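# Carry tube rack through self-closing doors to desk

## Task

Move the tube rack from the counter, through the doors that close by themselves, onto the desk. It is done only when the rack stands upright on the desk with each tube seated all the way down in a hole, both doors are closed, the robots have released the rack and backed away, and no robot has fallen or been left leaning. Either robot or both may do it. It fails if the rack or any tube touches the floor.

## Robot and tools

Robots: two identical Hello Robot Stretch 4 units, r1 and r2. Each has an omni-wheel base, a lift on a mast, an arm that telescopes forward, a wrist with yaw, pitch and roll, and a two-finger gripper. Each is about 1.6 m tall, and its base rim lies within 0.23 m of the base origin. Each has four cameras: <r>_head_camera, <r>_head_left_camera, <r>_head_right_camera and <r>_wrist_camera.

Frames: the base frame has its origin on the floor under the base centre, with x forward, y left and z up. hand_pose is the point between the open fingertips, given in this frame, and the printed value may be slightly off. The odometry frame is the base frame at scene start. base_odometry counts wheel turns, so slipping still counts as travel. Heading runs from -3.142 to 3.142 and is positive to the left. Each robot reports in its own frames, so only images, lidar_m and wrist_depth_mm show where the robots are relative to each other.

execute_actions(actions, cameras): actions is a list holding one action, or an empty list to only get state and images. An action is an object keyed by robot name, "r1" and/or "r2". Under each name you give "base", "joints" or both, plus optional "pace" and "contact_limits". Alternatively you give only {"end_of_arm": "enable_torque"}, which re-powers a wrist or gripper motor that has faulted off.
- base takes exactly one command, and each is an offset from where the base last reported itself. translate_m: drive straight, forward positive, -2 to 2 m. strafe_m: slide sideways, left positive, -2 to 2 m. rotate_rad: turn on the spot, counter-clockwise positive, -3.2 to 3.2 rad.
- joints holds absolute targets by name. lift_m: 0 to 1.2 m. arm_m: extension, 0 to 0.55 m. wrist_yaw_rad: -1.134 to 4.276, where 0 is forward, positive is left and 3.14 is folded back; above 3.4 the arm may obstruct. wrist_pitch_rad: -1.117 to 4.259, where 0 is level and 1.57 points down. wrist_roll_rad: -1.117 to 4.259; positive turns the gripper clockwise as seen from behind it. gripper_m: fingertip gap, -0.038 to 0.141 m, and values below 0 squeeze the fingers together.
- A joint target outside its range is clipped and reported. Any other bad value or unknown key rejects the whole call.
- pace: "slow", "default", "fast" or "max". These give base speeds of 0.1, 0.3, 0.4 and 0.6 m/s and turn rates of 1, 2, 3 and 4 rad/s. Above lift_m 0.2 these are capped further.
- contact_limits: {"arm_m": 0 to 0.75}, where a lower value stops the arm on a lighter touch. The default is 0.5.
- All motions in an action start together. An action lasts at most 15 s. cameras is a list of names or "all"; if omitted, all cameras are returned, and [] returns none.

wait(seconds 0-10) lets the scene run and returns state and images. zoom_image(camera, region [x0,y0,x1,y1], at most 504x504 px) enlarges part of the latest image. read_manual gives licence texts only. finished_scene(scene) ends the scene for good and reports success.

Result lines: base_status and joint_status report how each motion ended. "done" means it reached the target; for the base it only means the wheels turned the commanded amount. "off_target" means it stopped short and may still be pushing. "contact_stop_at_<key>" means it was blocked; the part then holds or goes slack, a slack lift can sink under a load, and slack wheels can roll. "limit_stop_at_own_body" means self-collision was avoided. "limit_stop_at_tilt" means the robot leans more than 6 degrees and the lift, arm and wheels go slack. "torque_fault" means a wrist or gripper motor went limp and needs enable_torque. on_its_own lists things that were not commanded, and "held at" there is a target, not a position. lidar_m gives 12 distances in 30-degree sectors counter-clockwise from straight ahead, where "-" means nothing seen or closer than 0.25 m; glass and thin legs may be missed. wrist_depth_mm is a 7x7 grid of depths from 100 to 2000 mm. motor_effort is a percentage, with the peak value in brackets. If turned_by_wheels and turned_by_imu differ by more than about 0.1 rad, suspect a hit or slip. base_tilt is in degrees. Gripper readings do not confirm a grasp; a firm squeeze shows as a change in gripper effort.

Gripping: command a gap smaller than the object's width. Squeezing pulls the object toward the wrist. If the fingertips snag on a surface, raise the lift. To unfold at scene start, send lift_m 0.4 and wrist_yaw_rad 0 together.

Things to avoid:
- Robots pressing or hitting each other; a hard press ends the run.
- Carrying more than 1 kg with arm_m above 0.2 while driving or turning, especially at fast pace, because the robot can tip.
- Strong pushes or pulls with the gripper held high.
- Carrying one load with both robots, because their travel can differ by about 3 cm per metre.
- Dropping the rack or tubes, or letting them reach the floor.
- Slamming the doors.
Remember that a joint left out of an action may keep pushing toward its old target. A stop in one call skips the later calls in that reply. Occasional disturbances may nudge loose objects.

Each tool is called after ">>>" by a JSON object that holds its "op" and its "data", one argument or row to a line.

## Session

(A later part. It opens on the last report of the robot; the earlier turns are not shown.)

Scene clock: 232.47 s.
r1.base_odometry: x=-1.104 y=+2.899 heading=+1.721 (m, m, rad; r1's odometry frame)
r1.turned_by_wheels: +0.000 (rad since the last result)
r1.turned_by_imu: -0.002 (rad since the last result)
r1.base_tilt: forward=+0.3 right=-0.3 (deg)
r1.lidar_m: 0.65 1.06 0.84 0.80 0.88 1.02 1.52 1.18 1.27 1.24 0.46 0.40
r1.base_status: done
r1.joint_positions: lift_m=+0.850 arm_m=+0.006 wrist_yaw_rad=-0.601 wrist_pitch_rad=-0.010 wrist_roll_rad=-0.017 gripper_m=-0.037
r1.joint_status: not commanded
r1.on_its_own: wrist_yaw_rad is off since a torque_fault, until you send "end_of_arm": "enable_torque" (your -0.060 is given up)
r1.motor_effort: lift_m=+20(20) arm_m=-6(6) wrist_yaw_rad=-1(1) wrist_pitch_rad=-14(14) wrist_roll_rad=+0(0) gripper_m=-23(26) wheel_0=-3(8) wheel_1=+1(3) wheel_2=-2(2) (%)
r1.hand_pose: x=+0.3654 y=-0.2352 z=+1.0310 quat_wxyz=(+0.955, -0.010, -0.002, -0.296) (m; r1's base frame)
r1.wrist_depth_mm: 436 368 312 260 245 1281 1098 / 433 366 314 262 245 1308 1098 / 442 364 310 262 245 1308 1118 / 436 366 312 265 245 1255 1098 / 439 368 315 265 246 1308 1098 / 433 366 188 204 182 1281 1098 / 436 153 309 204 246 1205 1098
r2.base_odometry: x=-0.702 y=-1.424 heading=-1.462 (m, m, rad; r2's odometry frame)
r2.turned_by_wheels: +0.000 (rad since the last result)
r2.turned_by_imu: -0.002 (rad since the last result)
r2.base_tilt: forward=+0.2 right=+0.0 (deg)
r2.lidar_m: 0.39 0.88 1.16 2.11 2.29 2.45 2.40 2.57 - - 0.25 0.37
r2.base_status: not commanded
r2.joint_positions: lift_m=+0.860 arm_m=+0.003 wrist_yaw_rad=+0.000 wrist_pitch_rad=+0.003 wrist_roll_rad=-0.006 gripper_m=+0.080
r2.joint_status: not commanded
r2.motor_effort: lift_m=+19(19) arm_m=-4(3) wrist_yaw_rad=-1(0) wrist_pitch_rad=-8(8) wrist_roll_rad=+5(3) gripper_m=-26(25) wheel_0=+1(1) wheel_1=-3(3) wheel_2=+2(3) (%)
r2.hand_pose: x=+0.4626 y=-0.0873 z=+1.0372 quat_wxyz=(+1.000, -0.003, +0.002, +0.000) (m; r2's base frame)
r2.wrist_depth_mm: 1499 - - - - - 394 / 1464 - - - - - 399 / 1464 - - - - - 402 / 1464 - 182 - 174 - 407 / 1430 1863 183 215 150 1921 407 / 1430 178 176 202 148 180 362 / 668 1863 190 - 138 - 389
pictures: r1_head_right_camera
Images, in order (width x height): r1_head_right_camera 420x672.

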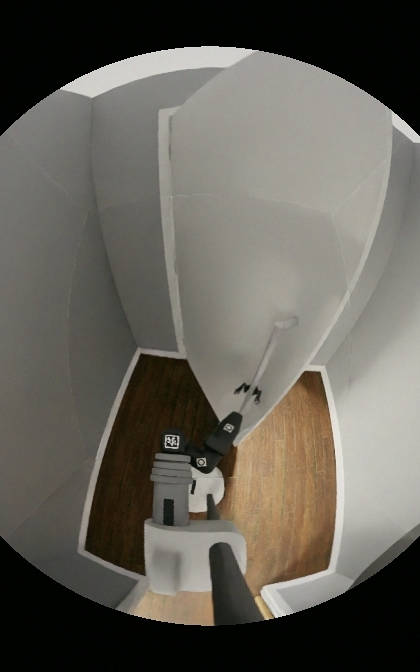

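>>> {"op": "execute_actions", "data": {
  "actions": [
    {"r1":{"base":{"strafe_m":0.3},"pace":"slow"},"r2":{"base":{"strafe_m":0.12},"pace":"slow"}}
  ],
  "cameras": []
}}

>>> {"op": "execute_actions", "data": {
  "actions": [
    {"r2":{"base":{"translate_m":1.3}}}
  ],
  "cameras": []
}}

>>> {"op": "execute_actions", "data": {
  "actions": [
    {"r2":{"base":{"strafe_m":-0.6}}}
  ],
  "cameras": ["r2_head_left_camera","r2_head_camera"]
}}

Scene clock: 238.07 s.
r1.base_odometry: x=-1.400 y=+2.854 heading=+1.721 (m, m, rad; r1's odometry frame)
r1.turned_by_wheels: +0.000 (rad since the last result)
r1.turned_by_imu: -0.002 (rad since the last result)
r1.base_tilt: forward=+0.2 right=-0.3 (deg)
r1.lidar_m: 0.87 0.66 0.53 0.51 0.56 0.89 0.96 1.35 1.57 1.53 0.39 0.37
r1.base_status: done
r1.joint_positions: lift_m=+0.850 arm_m=+0.006 wrist_yaw_rad=-0.873 wrist_pitch_rad=-0.010 wrist_roll_rad=-0.017 gripper_m=-0.037
r1.joint_status: not commanded
r1.on_its_own: wrist_yaw_rad is off since a torque_fault, until you send "end_of_arm": "enable_torque" (your -0.060 is given up)
r1.motor_effort: lift_m=+20(20) arm_m=-5(6) wrist_yaw_rad=+0(1) wrist_pitch_rad=-14(15) wrist_roll_rad=-1(0) gripper_m=-26(26) wheel_0=-2(9) wheel_1=+1(3) wheel_2=+0(1) (%)
r1.hand_pose: x=+0.2953 y=-0.2772 z=+1.0309 quat_wxyz=(+0.906, -0.010, -0.001, -0.423) (m; r1's base frame)
r1.wrist_depth_mm: 442 375 317 268 247 1397 1255 / 439 373 319 268 248 1430 1229 / 445 373 319 270 249 1430 1255 / 449 373 319 270 248 1430 1255 / 449 373 320 265 248 1430 1281 / 442 375 192 207 181 1430 1255 / 445 150 314 206 248 232 1255
r2.base_odometry: x=-0.582 y=-1.411 heading=-1.463 (m, m, rad; r2's odometry frame)
r2.turned_by_wheels: +0.000 (rad since the last result)
r2.turned_by_imu: -0.002 (rad since the last result)
r2.base_tilt: forward=+0.2 right=-0.1 (deg)
r2.lidar_m: 0.40 0.80 1.18 2.00 2.16 2.44 2.39 2.56 - 0.25 0.25 0.38
r2.base_status: done
r2.joint_positions: lift_m=+0.860 arm_m=+0.003 wrist_yaw_rad=+0.000 wrist_pitch_rad=+0.003 wrist_roll_rad=-0.006 gripper_m=+0.080
r2.joint_status: not commanded
r2.motor_effort: lift_m=+19(19) arm_m=-4(4) wrist_yaw_rad=+0(1) wrist_pitch_rad=-8(9) wrist_roll_rad=+5(4) gripper_m=-23(22) wheel_0=-1(2) wheel_1=-2(3) wheel_2=+0(2) (%)
r2.hand_pose: x=+0.4626 y=-0.0874 z=+1.0372 quat_wxyz=(+1.000, -0.003, +0.002, +0.000) (m; r2's base frame)
r2.wrist_depth_mm: 574 1921 - - - - 1661 / 574 1863 1576 - - - 1661 / 569 1863 - - - - 1661 / 564 1863 182 - 174 - 1708 / 564 1661 183 215 150 - 1708 / 564 177 175 203 148 180 1576 / 559 1708 189 - 138 - 1708
pictures: none
No camera images: the call's "cameras" was empty. Leave "cameras" out to get every camera's image.

Scene clock: 243.90 s.
r1.base_odometry: x=-1.400 y=+2.854 heading=+1.721 (m, m, rad; r1's odometry frame)
r1.turned_by_wheels: +0.000 (rad since the last result)
r1.turned_by_imu: -0.002 (rad since the last result)
r1.base_tilt: forward=+0.2 right=-0.3 (deg)
r1.lidar_m: 0.88 0.67 0.50 0.50 0.56 0.87 0.53 0.46 0.33 1.53 0.40 0.36
r1.base_status: not commanded
r1.joint_positions: lift_m=+0.850 arm_m=+0.006 wrist_yaw_rad=-0.873 wrist_pitch_rad=-0.010 wrist_roll_rad=-0.017 gripper_m=-0.037
r1.joint_status: not commanded
r1.on_its_own: wrist_yaw_rad is off since a torque_fault, until you send "end_of_arm": "enable_torque" (your -0.060 is given up)
r1.motor_effort: lift_m=+20(20) arm_m=-6(5) wrist_yaw_rad=+1(1) wrist_pitch_rad=-15(15) wrist_roll_rad=-1(0) gripper_m=-24(28) wheel_0=-2(2) wheel_1=+1(1) wheel_2=-1(1) (%)
r1.hand_pose: x=+0.2953 y=-0.2772 z=+1.0309 quat_wxyz=(+0.906, -0.010, -0.001, -0.423) (m; r1's base frame)
r1.wrist_depth_mm: 445 373 317 267 248 1430 1229 / 442 370 319 268 247 1430 1281 / 445 375 319 268 247 1397 1281 / 449 373 317 268 248 1464 1281 / 449 373 319 266 248 1397 1281 / 445 373 192 208 181 1430 1281 / 449 150 314 206 247 232 1255
r2.base_odometry: x=-0.442 y=-2.703 heading=-1.463 (m, m, rad; r2's odometry frame)
r2.turned_by_wheels: +0.000 (rad since the last result)
r2.turned_by_imu: -0.010 (rad since the last result)
r2.base_tilt: forward=+0.3 right=-0.1 (deg)
r2.lidar_m: 0.39 0.43 0.60 0.86 0.54 0.49 0.48 0.51 0.69 1.17 1.25 0.39
r2.base_status: done
r2.joint_positions: lift_m=+0.860 arm_m=+0.003 wrist_yaw_rad=+0.000 wrist_pitch_rad=+0.003 wrist_roll_rad=-0.006 gripper_m=+0.080
r2.joint_status: not commanded
r2.motor_effort: lift_m=+19(18) arm_m=-3(3) wrist_yaw_rad=+0(1) wrist_pitch_rad=-9(9) wrist_roll_rad=+4(4) gripper_m=-26(26) wheel_0=-1(7) wheel_1=+0(6) wheel_2=+2(10) (%)
r2.hand_pose: x=+0.4626 y=-0.0874 z=+1.0372 quat_wxyz=(+1.000, -0.003, +0.002, +0.000) (m; r2's base frame)
r2.wrist_depth_mm: 1205 1576 1537 - - 1499 1464 / 1182 1618 1576 - - 1499 1464 / 1182 1618 820 - - 1499 1464 / 492 1618 182 - 150 1537 1464 / 1060 512 182 215 150 1499 1464 / 1160 177 176 202 148 180 1464 / 1118 1537 189 - 138 1618 1499
pictures: none
No camera images: the call's "cameras" was empty. Leave "cameras" out to get every camera's image.

Scene clock: 247.23 s.
r1.base_odometry: x=-1.400 y=+2.854 heading=+1.721 (m, m, rad; r1's odometry frame)
r1.turned_by_wheels: +0.000 (rad since the last result)
r1.turned_by_imu: -0.001 (rad since the last result)
r1.base_tilt: forward=+0.2 right=-0.3 (deg)
r1.lidar_m: 0.91 0.65 0.50 0.51 0.57 0.89 0.95 1.01 0.88 0.91 0.38 0.35
r1.base_status: not commanded
r1.joint_positions: lift_m=+0.850 arm_m=+0.006 wrist_yaw_rad=-0.873 wrist_pitch_rad=-0.010 wrist_roll_rad=-0.017 gripper_m=-0.037
r1.joint_status: not commanded
r1.on_its_own: wrist_yaw_rad is off since a torque_fault, until you send "end_of_arm": "enable_torque" (your -0.060 is given up)
r1.motor_effort: lift_m=+20(20) arm_m=-5(5) wrist_yaw_rad=-2(1) wrist_pitch_rad=-15(16) wrist_roll_rad=+0(0) gripper_m=-26(29) wheel_0=-3(3) wheel_1=+1(1) wheel_2=-2(1) (%)
r1.hand_pose: x=+0.2953 y=-0.2772 z=+1.0309 quat_wxyz=(+0.906, -0.010, -0.001, -0.423) (m; r1's base frame)
r1.wrist_depth_mm: 442 373 319 268 246 1430 1229 / 442 373 317 268 247 1397 1281 / 445 373 320 270 247 1366 1255 / 449 375 319 268 248 1430 1255 / 449 373 319 265 248 1430 1281 / 442 373 192 208 181 1430 1255 / 449 151 312 206 248 233 1281
r2.base_odometry: x=-1.039 y=-2.768 heading=-1.463 (m, m, rad; r2's odometry frame)
r2.turned_by_wheels: +0.000 (rad since the last result)
r2.turned_by_imu: -0.005 (rad since the last result)
r2.base_tilt: forward=+0.2 right=+0.0 (deg)
r2.lidar_m: 0.40 0.97 0.86 1.42 0.71 0.55 0.46 0.49 0.58 0.57 0.63 0.37
r2.base_status: done
r2.joint_positions: lift_m=+0.860 arm_m=+0.003 wrist_yaw_rad=+0.000 wrist_pitch_rad=+0.003 wrist_roll_rad=-0.006 gripper_m=+0.080
r2.joint_status: not commanded
r2.motor_effort: lift_m=+18(18) arm_m=-4(4) wrist_yaw_rad=+0(1) wrist_pitch_rad=-9(9) wrist_roll_rad=+4(4) gripper_m=-23(23) wheel_0=-2(6) wheel_1=+0(8) wheel_2=-1(2) (%)
r2.hand_pose: x=+0.4626 y=-0.0874 z=+1.0372 quat_wxyz=(+1.000, -0.003, +0.002, +0.000) (m; r2's base frame)
r2.wrist_depth_mm: 1042 - - - 1464 1308 866 / 1025 - - - 1464 1336 866 / 991 - - - 1464 1366 866 / 991 - 182 - 174 1366 878 / 976 1464 182 215 150 1098 878 / 946 178 176 202 149 180 820 / 878 1537 189 - 138 1430 878
pictures: r2_head_camera, r2_head_left_camera
Images, in order (width x height): r2_head_camera 420x560, r2_head_left_camera 420x672.

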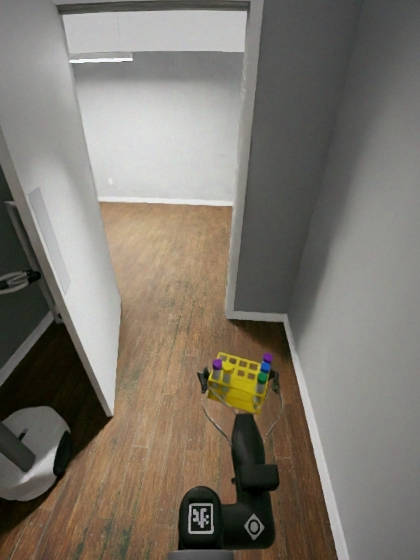

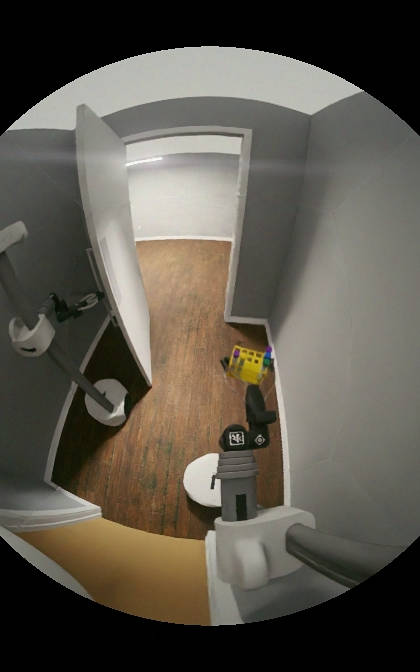

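>>> {"op": "execute_actions", "data": {
  "actions": [
    {"r2":{"base":{"strafe_m":0.3}}}
  ],
  "cameras": []
}}

>>> {"op": "execute_actions", "data": {
  "actions": [
    {"r2":{"base":{"translate_m":0.9}}}
  ],
  "cameras": ["r2_head_left_camera"]
}}

Scene clock: 250.37 s.
r1.base_odometry: x=-1.400 y=+2.854 heading=+1.721 (m, m, rad; r1's odometry frame)
r1.turned_by_wheels: +0.000 (rad since the last result)
r1.turned_by_imu: -0.001 (rad since the last result)
r1.base_tilt: forward=+0.3 right=-0.2 (deg)
r1.lidar_m: 0.88 0.67 0.51 0.51 0.57 0.90 0.95 0.63 0.62 0.64 0.39 0.37
r1.base_status: not commanded
r1.joint_positions: lift_m=+0.850 arm_m=+0.006 wrist_yaw_rad=-0.873 wrist_pitch_rad=-0.010 wrist_roll_rad=-0.017 gripper_m=-0.037
r1.joint_status: not commanded
r1.on_its_own: wrist_yaw_rad is off since a torque_fault, until you send "end_of_arm": "enable_torque" (your -0.060 is given up)
r1.motor_effort: lift_m=+20(20) arm_m=-5(6) wrist_yaw_rad=-3(1) wrist_pitch_rad=-15(15) wrist_roll_rad=+0(0) gripper_m=-28(24) wheel_0=-2(2) wheel_1=+1(1) wheel_2=-1(1) (%)
r1.hand_pose: x=+0.2953 y=-0.2772 z=+1.0309 quat_wxyz=(+0.906, -0.010, -0.001, -0.423) (m; r1's base frame)
r1.wrist_depth_mm: 439 373 317 268 247 1430 1229 / 439 370 319 267 247 1397 1255 / 445 370 319 270 246 1366 1281 / 445 373 319 268 248 1397 1281 / 449 375 319 264 248 1430 1229 / 445 377 192 207 181 1430 1281 / 449 151 314 206 248 233 1281
r2.base_odometry: x=-0.740 y=-2.735 heading=-1.463 (m, m, rad; r2's odometry frame)
r2.turned_by_wheels: +0.000 (rad since the last result)
r2.turned_by_imu: +0.000 (rad since the last result)
r2.base_tilt: forward=+0.3 right=-0.2 (deg)
r2.lidar_m: 0.40 0.63 0.61 1.15 0.70 0.52 0.51 0.51 0.69 0.88 0.94 0.38
r2.base_status: done
r2.joint_positions: lift_m=+0.860 arm_m=+0.003 wrist_yaw_rad=+0.000 wrist_pitch_rad=+0.003 wrist_roll_rad=-0.006 gripper_m=+0.080
r2.joint_status: not commanded
r2.motor_effort: lift_m=+19(19) arm_m=-3(4) wrist_yaw_rad=-1(0) wrist_pitch_rad=-8(9) wrist_roll_rad=+4(3) gripper_m=-25(25) wheel_0=+1(6) wheel_1=-1(8) wheel_2=+1(1) (%)
r2.hand_pose: x=+0.4626 y=-0.0874 z=+1.0372 quat_wxyz=(+1.000, -0.003, +0.002, +0.000) (m; r2's base frame)
r2.wrist_depth_mm: 1537 809 - - - 1430 1308 / 1464 788 - - - 1464 1308 / 1499 768 - - 1464 1430 1336 / 1499 741 182 - 196 1499 1336 / 1430 609 182 215 151 1464 1366 / 1464 178 176 202 149 180 1229 / 1464 676 189 - 138 1499 1308
pictures: none
No camera images: the call's "cameras" was empty. Leave "cameras" out to get every camera's image.

Scene clock: 254.87 s.
r1.base_odometry: x=-1.400 y=+2.854 heading=+1.721 (m, m, rad; r1's odometry frame)
r1.turned_by_wheels: +0.000 (rad since the last result)
r1.turned_by_imu: -0.001 (rad since the last result)
r1.base_tilt: forward=+0.2 right=-0.3 (deg)
r1.lidar_m: 0.89 0.68 0.51 0.51 0.56 0.88 0.96 1.14 1.58 0.48 0.38 0.37
r1.base_status: not commanded
r1.joint_positions: lift_m=+0.850 arm_m=+0.006 wrist_yaw_rad=-0.873 wrist_pitch_rad=-0.010 wrist_roll_rad=-0.017 gripper_m=-0.037
r1.joint_status: not commanded
r1.on_its_own: wrist_yaw_rad is off since a torque_fault, until you send "end_of_arm": "enable_torque" (your -0.060 is given up)
r1.motor_effort: lift_m=+20(20) arm_m=-6(5) wrist_yaw_rad=+0(1) wrist_pitch_rad=-14(15) wrist_roll_rad=+0(0) gripper_m=-25(26) wheel_0=-3(3) wheel_1=+1(1) wheel_2=-1(1) (%)
r1.hand_pose: x=+0.2953 y=-0.2772 z=+1.0309 quat_wxyz=(+0.906, -0.010, -0.001, -0.423) (m; r1's base frame)
r1.wrist_depth_mm: 442 373 319 268 247 1430 504 / 439 375 319 268 248 1430 415 / 445 370 317 268 248 436 392 / 445 375 319 268 248 480 433 / 452 375 317 263 247 1397 500 / 445 373 193 208 181 1397 496 / 445 150 312 206 248 233 496
r2.base_odometry: x=-0.643 y=-3.630 heading=-1.463 (m, m, rad; r2's odometry frame)
r2.turned_by_wheels: +0.000 (rad since the last result)
r2.turned_by_imu: -0.007 (rad since the last result)
r2.base_tilt: forward=+0.1 right=-0.1 (deg)
r2.lidar_m: 0.39 0.46 0.27 0.25 0.37 1.41 1.36 1.24 0.97 0.93 1.02 0.39
r2.base_status: done
r2.joint_positions: lift_m=+0.860 arm_m=+0.003 wrist_yaw_rad=+0.000 wrist_pitch_rad=+0.003 wrist_roll_rad=-0.006 gripper_m=+0.080
r2.joint_status: not commanded
r2.motor_effort: lift_m=+19(19) arm_m=-4(3) wrist_yaw_rad=+0(1) wrist_pitch_rad=-9(9) wrist_roll_rad=+4(4) gripper_m=-25(23) wheel_0=+0(6) wheel_1=+0(5) wheel_2=+1(9) (%)
r2.hand_pose: x=+0.4626 y=-0.0874 z=+1.0372 quat_wxyz=(+1.000, -0.003, +0.002, +0.000) (m; r2's base frame)
r2.wrist_depth_mm: - - - - - - 597 / - - - - - - 603 / - - - - - - 603 / 820 - 182 - 174 - 609 / 809 - 182 215 151 - 621 / 798 177 176 202 148 180 597 / 750 - 189 - 138 - 615
pictures: r2_head_left_camera
Images, in order (width x height): r2_head_left_camera 420x672.

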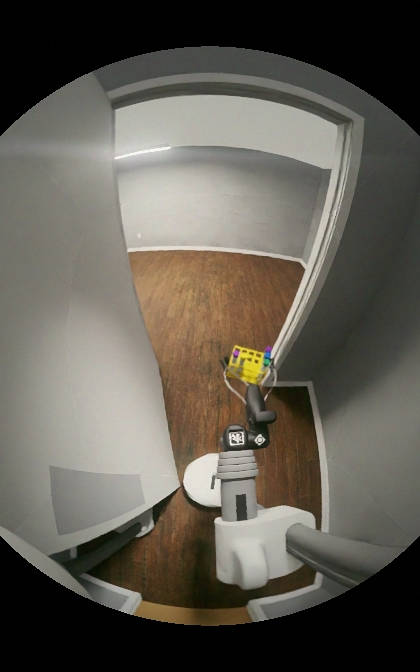

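>>> {"op": "execute_actions", "data": {
  "actions": [
    {"r2":{"base":{"strafe_m":-0.08},"pace":"slow"}}
  ],
  "cameras": []
}}

>>> {"op": "execute_actions", "data": {
  "actions": [
    {"r2":{"base":{"translate_m":1.5}}}
  ],
  "cameras": ["r2_head_left_camera","r2_head_right_camera"]
}}

>>> {"op": "execute_actions", "data": {
  "actions": [
    {"r1":{"joints":{"gripper_m":0.12}}}
  ],
  "cameras": []
}}

>>> {"op": "execute_actions", "data": {
  "actions": [
    {"r1":{"base":{"translate_m":-0.3}}}
  ],
  "cameras": ["r1_head_right_camera"]
}}

Scene clock: 258.57 s.
r1.base_odometry: x=-1.400 y=+2.854 heading=+1.721 (m, m, rad; r1's odometry frame)
r1.turned_by_wheels: +0.000 (rad since the last result)
r1.turned_by_imu: -0.001 (rad since the last result)
r1.base_tilt: forward=+0.2 right=-0.3 (deg)
r1.lidar_m: 0.88 0.66 0.51 0.51 0.57 0.88 0.96 1.14 1.54 0.58 0.39 0.34
r1.base_status: not commanded
r1.joint_positions: lift_m=+0.850 arm_m=+0.006 wrist_yaw_rad=-0.873 wrist_pitch_rad=-0.010 wrist_roll_rad=-0.017 gripper_m=-0.037
r1.joint_status: not commanded
r1.on_its_own: wrist_yaw_rad is off since a torque_fault, until you send "end_of_arm": "enable_torque" (your -0.060 is given up)
r1.motor_effort: lift_m=+20(20) arm_m=-6(6) wrist_yaw_rad=-4(1) wrist_pitch_rad=-15(15) wrist_roll_rad=+0(1) gripper_m=-26(25) wheel_0=-2(3) wheel_1=+1(1) wheel_2=-1(1) (%)
r1.hand_pose: x=+0.2953 y=-0.2772 z=+1.0309 quat_wxyz=(+0.906, -0.010, -0.001, -0.423) (m; r1's base frame)
r1.wrist_depth_mm: 442 370 319 267 248 1397 559 / 442 375 317 270 248 1366 564 / 449 373 315 268 247 535 466 / 449 373 320 267 248 564 488 / 449 373 317 266 247 1430 569 / 439 375 192 206 181 1397 564 / 445 150 314 206 248 232 564
r2.base_odometry: x=-0.723 y=-3.639 heading=-1.463 (m, m, rad; r2's odometry frame)
r2.turned_by_wheels: +0.000 (rad since the last result)
r2.turned_by_imu: -0.002 (rad since the last result)
r2.base_tilt: forward=+0.2 right=-0.2 (deg)
r2.lidar_m: 0.39 0.60 0.36 0.31 0.53 1.44 1.34 1.17 0.87 0.86 0.94 0.39
r2.base_status: done
r2.joint_positions: lift_m=+0.860 arm_m=+0.003 wrist_yaw_rad=+0.000 wrist_pitch_rad=+0.003 wrist_roll_rad=-0.006 gripper_m=+0.080
r2.joint_status: not commanded
r2.motor_effort: lift_m=+19(19) arm_m=-3(4) wrist_yaw_rad=+0(1) wrist_pitch_rad=-9(9) wrist_roll_rad=+4(4) gripper_m=-26(21) wheel_0=+1(6) wheel_1=+0(5) wheel_2=+0(1) (%)
r2.hand_pose: x=+0.4626 y=-0.0874 z=+1.0372 quat_wxyz=(+1.000, -0.003, +0.002, +0.000) (m; r2's base frame)
r2.wrist_depth_mm: - - - - - - 585 / - - - - - - 597 / - - - - - - 591 / - - 180 - 173 - 597 / - - 181 215 150 609 597 / - 178 176 202 148 180 603 / - - 189 - 138 1863 609
pictures: none
No camera images: the call's "cameras" was empty. Leave "cameras" out to get every camera's image.

Scene clock: 265.03 s.
r1.base_odometry: x=-1.400 y=+2.854 heading=+1.721 (m, m, rad; r1's odometry frame)
r1.turned_by_wheels: +0.000 (rad since the last result)
r1.turned_by_imu: -0.002 (rad since the last result)
r1.base_tilt: forward=+0.2 right=-0.2 (deg)
r1.lidar_m: 0.91 0.66 0.53 0.50 0.55 0.90 0.96 1.16 1.56 1.54 0.37 0.37
r1.base_status: not commanded
r1.joint_positions: lift_m=+0.850 arm_m=+0.006 wrist_yaw_rad=-0.873 wrist_pitch_rad=-0.010 wrist_roll_rad=-0.017 gripper_m=-0.037
r1.joint_status: not commanded
r1.on_its_own: wrist_yaw_rad is off since a torque_fault, until you send "end_of_arm": "enable_torque" (your -0.060 is given up)
r1.motor_effort: lift_m=+20(20) arm_m=-6(5) wrist_yaw_rad=+1(1) wrist_pitch_rad=-14(15) wrist_roll_rad=+0(1) gripper_m=-24(23) wheel_0=-2(3) wheel_1=+1(1) wheel_2=-1(1) (%)
r1.hand_pose: x=+0.2953 y=-0.2772 z=+1.0309 quat_wxyz=(+0.906, -0.010, -0.001, -0.423) (m; r1's base frame)
r1.wrist_depth_mm: 442 373 317 267 247 1397 1229 / 439 373 319 268 247 1430 1255 / 449 373 319 268 247 1397 1255 / 449 375 320 270 247 1430 1255 / 452 375 319 264 249 1397 1281 / 445 373 192 206 181 1430 1281 / 445 150 314 206 247 233 1281
r2.base_odometry: x=-0.561 y=-5.130 heading=-1.463 (m, m, rad; r2's odometry frame)
r2.turned_by_wheels: +0.000 (rad since the last result)
r2.turned_by_imu: -0.012 (rad since the last result)
r2.base_tilt: forward=+0.1 right=-0.2 (deg)
r2.lidar_m: 0.39 2.78 1.96 1.55 0.72 0.79 1.44 0.66 0.77 2.01 2.12 0.39
r2.base_status: done
r2.joint_positions: lift_m=+0.860 arm_m=+0.003 wrist_yaw_rad=+0.000 wrist_pitch_rad=+0.003 wrist_roll_rad=-0.006 gripper_m=+0.080
r2.joint_status: not commanded
r2.motor_effort: lift_m=+19(19) arm_m=-3(3) wrist_yaw_rad=+0(0) wrist_pitch_rad=-8(9) wrist_roll_rad=+5(4) gripper_m=-25(25) wheel_0=-1(4) wheel_1=-1(7) wheel_2=+0(8) (%)
r2.hand_pose: x=+0.4626 y=-0.0874 z=+1.0372 quat_wxyz=(+1.000, -0.003, +0.002, +0.000) (m; r2's base frame)
r2.wrist_depth_mm: - - - - - - - / - - - - - - - / - - - - - - - / - - 181 - 175 - - / - - 181 215 151 - - / - 177 176 202 149 180 - / - - 190 - 138 - -
pictures: r2_head_left_camera, r2_head_right_camera
Images, in order (width x height): r2_head_left_camera 420x672, r2_head_right_camera 420x672.

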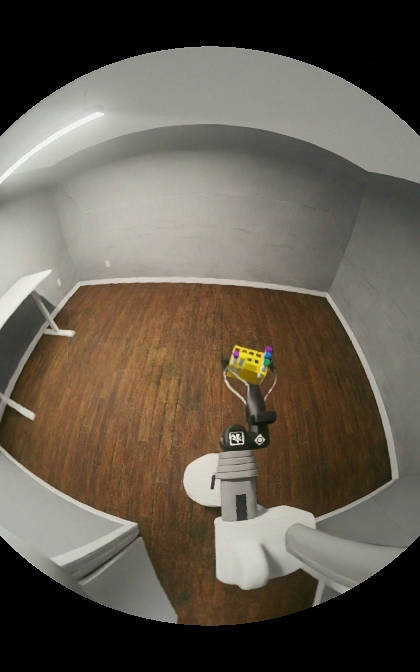

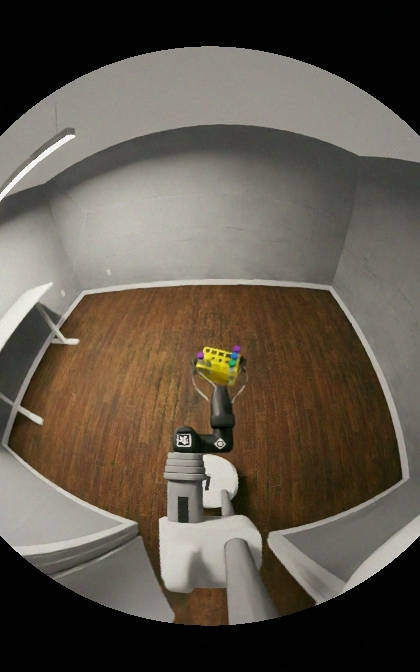

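Scene clock: 267.33 s.
r1.base_odometry: x=-1.400 y=+2.854 heading=+1.721 (m, m, rad; r1's odometry frame)
r1.turned_by_wheels: +0.000 (rad since the last result)
r1.turned_by_imu: -0.001 (rad since the last result)
r1.base_tilt: forward=+0.2 right=-0.2 (deg)
r1.lidar_m: 1.15 0.65 0.52 0.51 0.58 0.89 0.95 1.15 1.55 1.53 0.84 0.91
r1.base_status: not commanded
r1.joint_positions: lift_m=+0.850 arm_m=+0.006 wrist_yaw_rad=-0.900 wrist_pitch_rad=-0.013 wrist_roll_rad=-0.017 gripper_m=+0.120
r1.joint_status: all done
r1.on_its_own: wrist_yaw_rad is off since a torque_fault, until you send "end_of_arm": "enable_torque" (your -0.060 is given up)
r1.motor_effort: lift_m=+20(20) arm_m=-5(6) wrist_yaw_rad=-1(1) wrist_pitch_rad=-6(15) wrist_roll_rad=+0(1) gripper_m=+2(23) wheel_0=-1(2) wheel_1=+1(1) wheel_2=-1(1) (%)
r1.hand_pose: x=+0.2875 y=-0.2803 z=+1.0318 quat_wxyz=(+0.900, -0.010, -0.002, -0.435) (m; r1's base frame)
r1.wrist_depth_mm: 732 732 759 759 1576 1397 1255 / 732 732 759 759 768 1464 1281 / 732 741 759 759 778 1464 1255 / 723 741 750 768 778 1464 1281 / 723 732 750 759 778 1464 1205 / 723 211 741 759 199 1397 1255 / 723 741 741 146 768 1366 1281
r2.base_odometry: x=-0.561 y=-5.130 heading=-1.463 (m, m, rad; r2's odometry frame)
r2.turned_by_wheels: +0.000 (rad since the last result)
r2.turned_by_imu: -0.001 (rad since the last result)
r2.base_tilt: forward=+0.3 right=+0.1 (deg)
r2.lidar_m: 0.41 2.78 1.98 1.54 0.73 0.76 0.93 0.66 0.76 2.01 2.14 0.38
r2.base_status: not commanded
r2.joint_positions: lift_m=+0.860 arm_m=+0.003 wrist_yaw_rad=+0.000 wrist_pitch_rad=+0.003 wrist_roll_rad=-0.006 gripper_m=+0.080
r2.joint_status: not commanded
r2.motor_effort: lift_m=+19(19) arm_m=-4(3) wrist_yaw_rad=-2(0) wrist_pitch_rad=-8(8) wrist_roll_rad=+5(5) gripper_m=-24(28) wheel_0=-1(1) wheel_1=-1(1) wheel_2=+0(0) (%)
r2.hand_pose: x=+0.4626 y=-0.0874 z=+1.0372 quat_wxyz=(+1.000, -0.003, +0.002, +0.000) (m; r2's base frame)
r2.wrist_depth_mm: - - - - - - - / - - - - - - - / - - - - - - - / - - 182 - 174 - - / - - 182 215 151 - - / - 178 177 202 149 180 - / - - 189 - 138 - -
pictures: none
No camera images: the call's "cameras" was empty. Leave "cameras" out to get every camera's image.

Scene clock: 269.80 s.
r1.base_odometry: x=-1.355 y=+2.558 heading=+1.721 (m, m, rad; r1's odometry frame)
r1.turned_by_wheels: +0.000 (rad since the last result)
r1.turned_by_imu: +0.000 (rad since the last result)
r1.base_tilt: forward=+0.2 right=-0.3 (deg)
r1.lidar_m: 1.49 0.74 0.57 0.54 0.59 0.68 0.67 0.82 1.13 1.49 1.63 1.54
r1.base_status: done
r1.joint_positions: lift_m=+0.850 arm_m=+0.006 wrist_yaw_rad=-0.900 wrist_pitch_rad=-0.013 wrist_roll_rad=-0.017 gripper_m=+0.120
r1.joint_status: not commanded
r1.on_its_own: wrist_yaw_rad is off since a torque_fault, until you send "end_of_arm": "enable_torque" (your -0.060 is given up)
r1.motor_effort: lift_m=+20(20) arm_m=-5(5) wrist_yaw_rad=-2(1) wrist_pitch_rad=-7(7) wrist_roll_rad=+0(0) gripper_m=+1(4) wheel_0=-2(4) wheel_1=+0(6) wheel_2=-2(7) (%)
r1.hand_pose: x=+0.2875 y=-0.2803 z=+1.0318 quat_wxyz=(+0.900, -0.010, -0.002, -0.435) (m; r1's base frame)
r1.wrist_depth_mm: 1205 1336 1618 1921 1661 1430 1229 / 1205 1366 1708 1921 1661 1397 1229 / 1182 1366 1661 1863 1708 1464 1205 / 1160 1397 1618 1921 1708 1397 1229 / 1182 1366 1661 1863 1661 1430 1255 / 1205 211 1576 - 198 1366 1229 / 1182 1281 1499 146 1618 1336 1255
r2.base_odometry: x=-0.561 y=-5.130 heading=-1.463 (m, m, rad; r2's odometry frame)
r2.turned_by_wheels: +0.000 (rad since the last result)
r2.turned_by_imu: -0.001 (rad since the last result)
r2.base_tilt: forward=+0.3 right=-0.3 (deg)
r2.lidar_m: 0.41 2.79 1.98 1.55 0.73 0.57 0.56 0.60 0.74 2.01 2.16 0.38
r2.base_status: not commanded
r2.joint_positions: lift_m=+0.860 arm_m=+0.003 wrist_yaw_rad=+0.000 wrist_pitch_rad=+0.003 wrist_roll_rad=-0.006 gripper_m=+0.080
r2.joint_status: not commanded
r2.motor_effort: lift_m=+19(19) arm_m=-3(3) wrist_yaw_rad=+0(0) wrist_pitch_rad=-9(8) wrist_roll_rad=+4(6) gripper_m=-27(24) wheel_0=-1(1) wheel_1=-1(1) wheel_2=+0(0) (%)
r2.hand_pose: x=+0.4626 y=-0.0874 z=+1.0372 quat_wxyz=(+1.000, -0.003, +0.002, +0.000) (m; r2's base frame)
r2.wrist_depth_mm: - - - - - - - / - - - - - - - / - - - - - - - / - - 181 - 173 - - / - - 182 215 151 - - / - 178 177 202 149 180 - / - - 190 - 138 - -
pictures: r1_head_right_camera
Images, in order (width x height): r1_head_right_camera 420x672.

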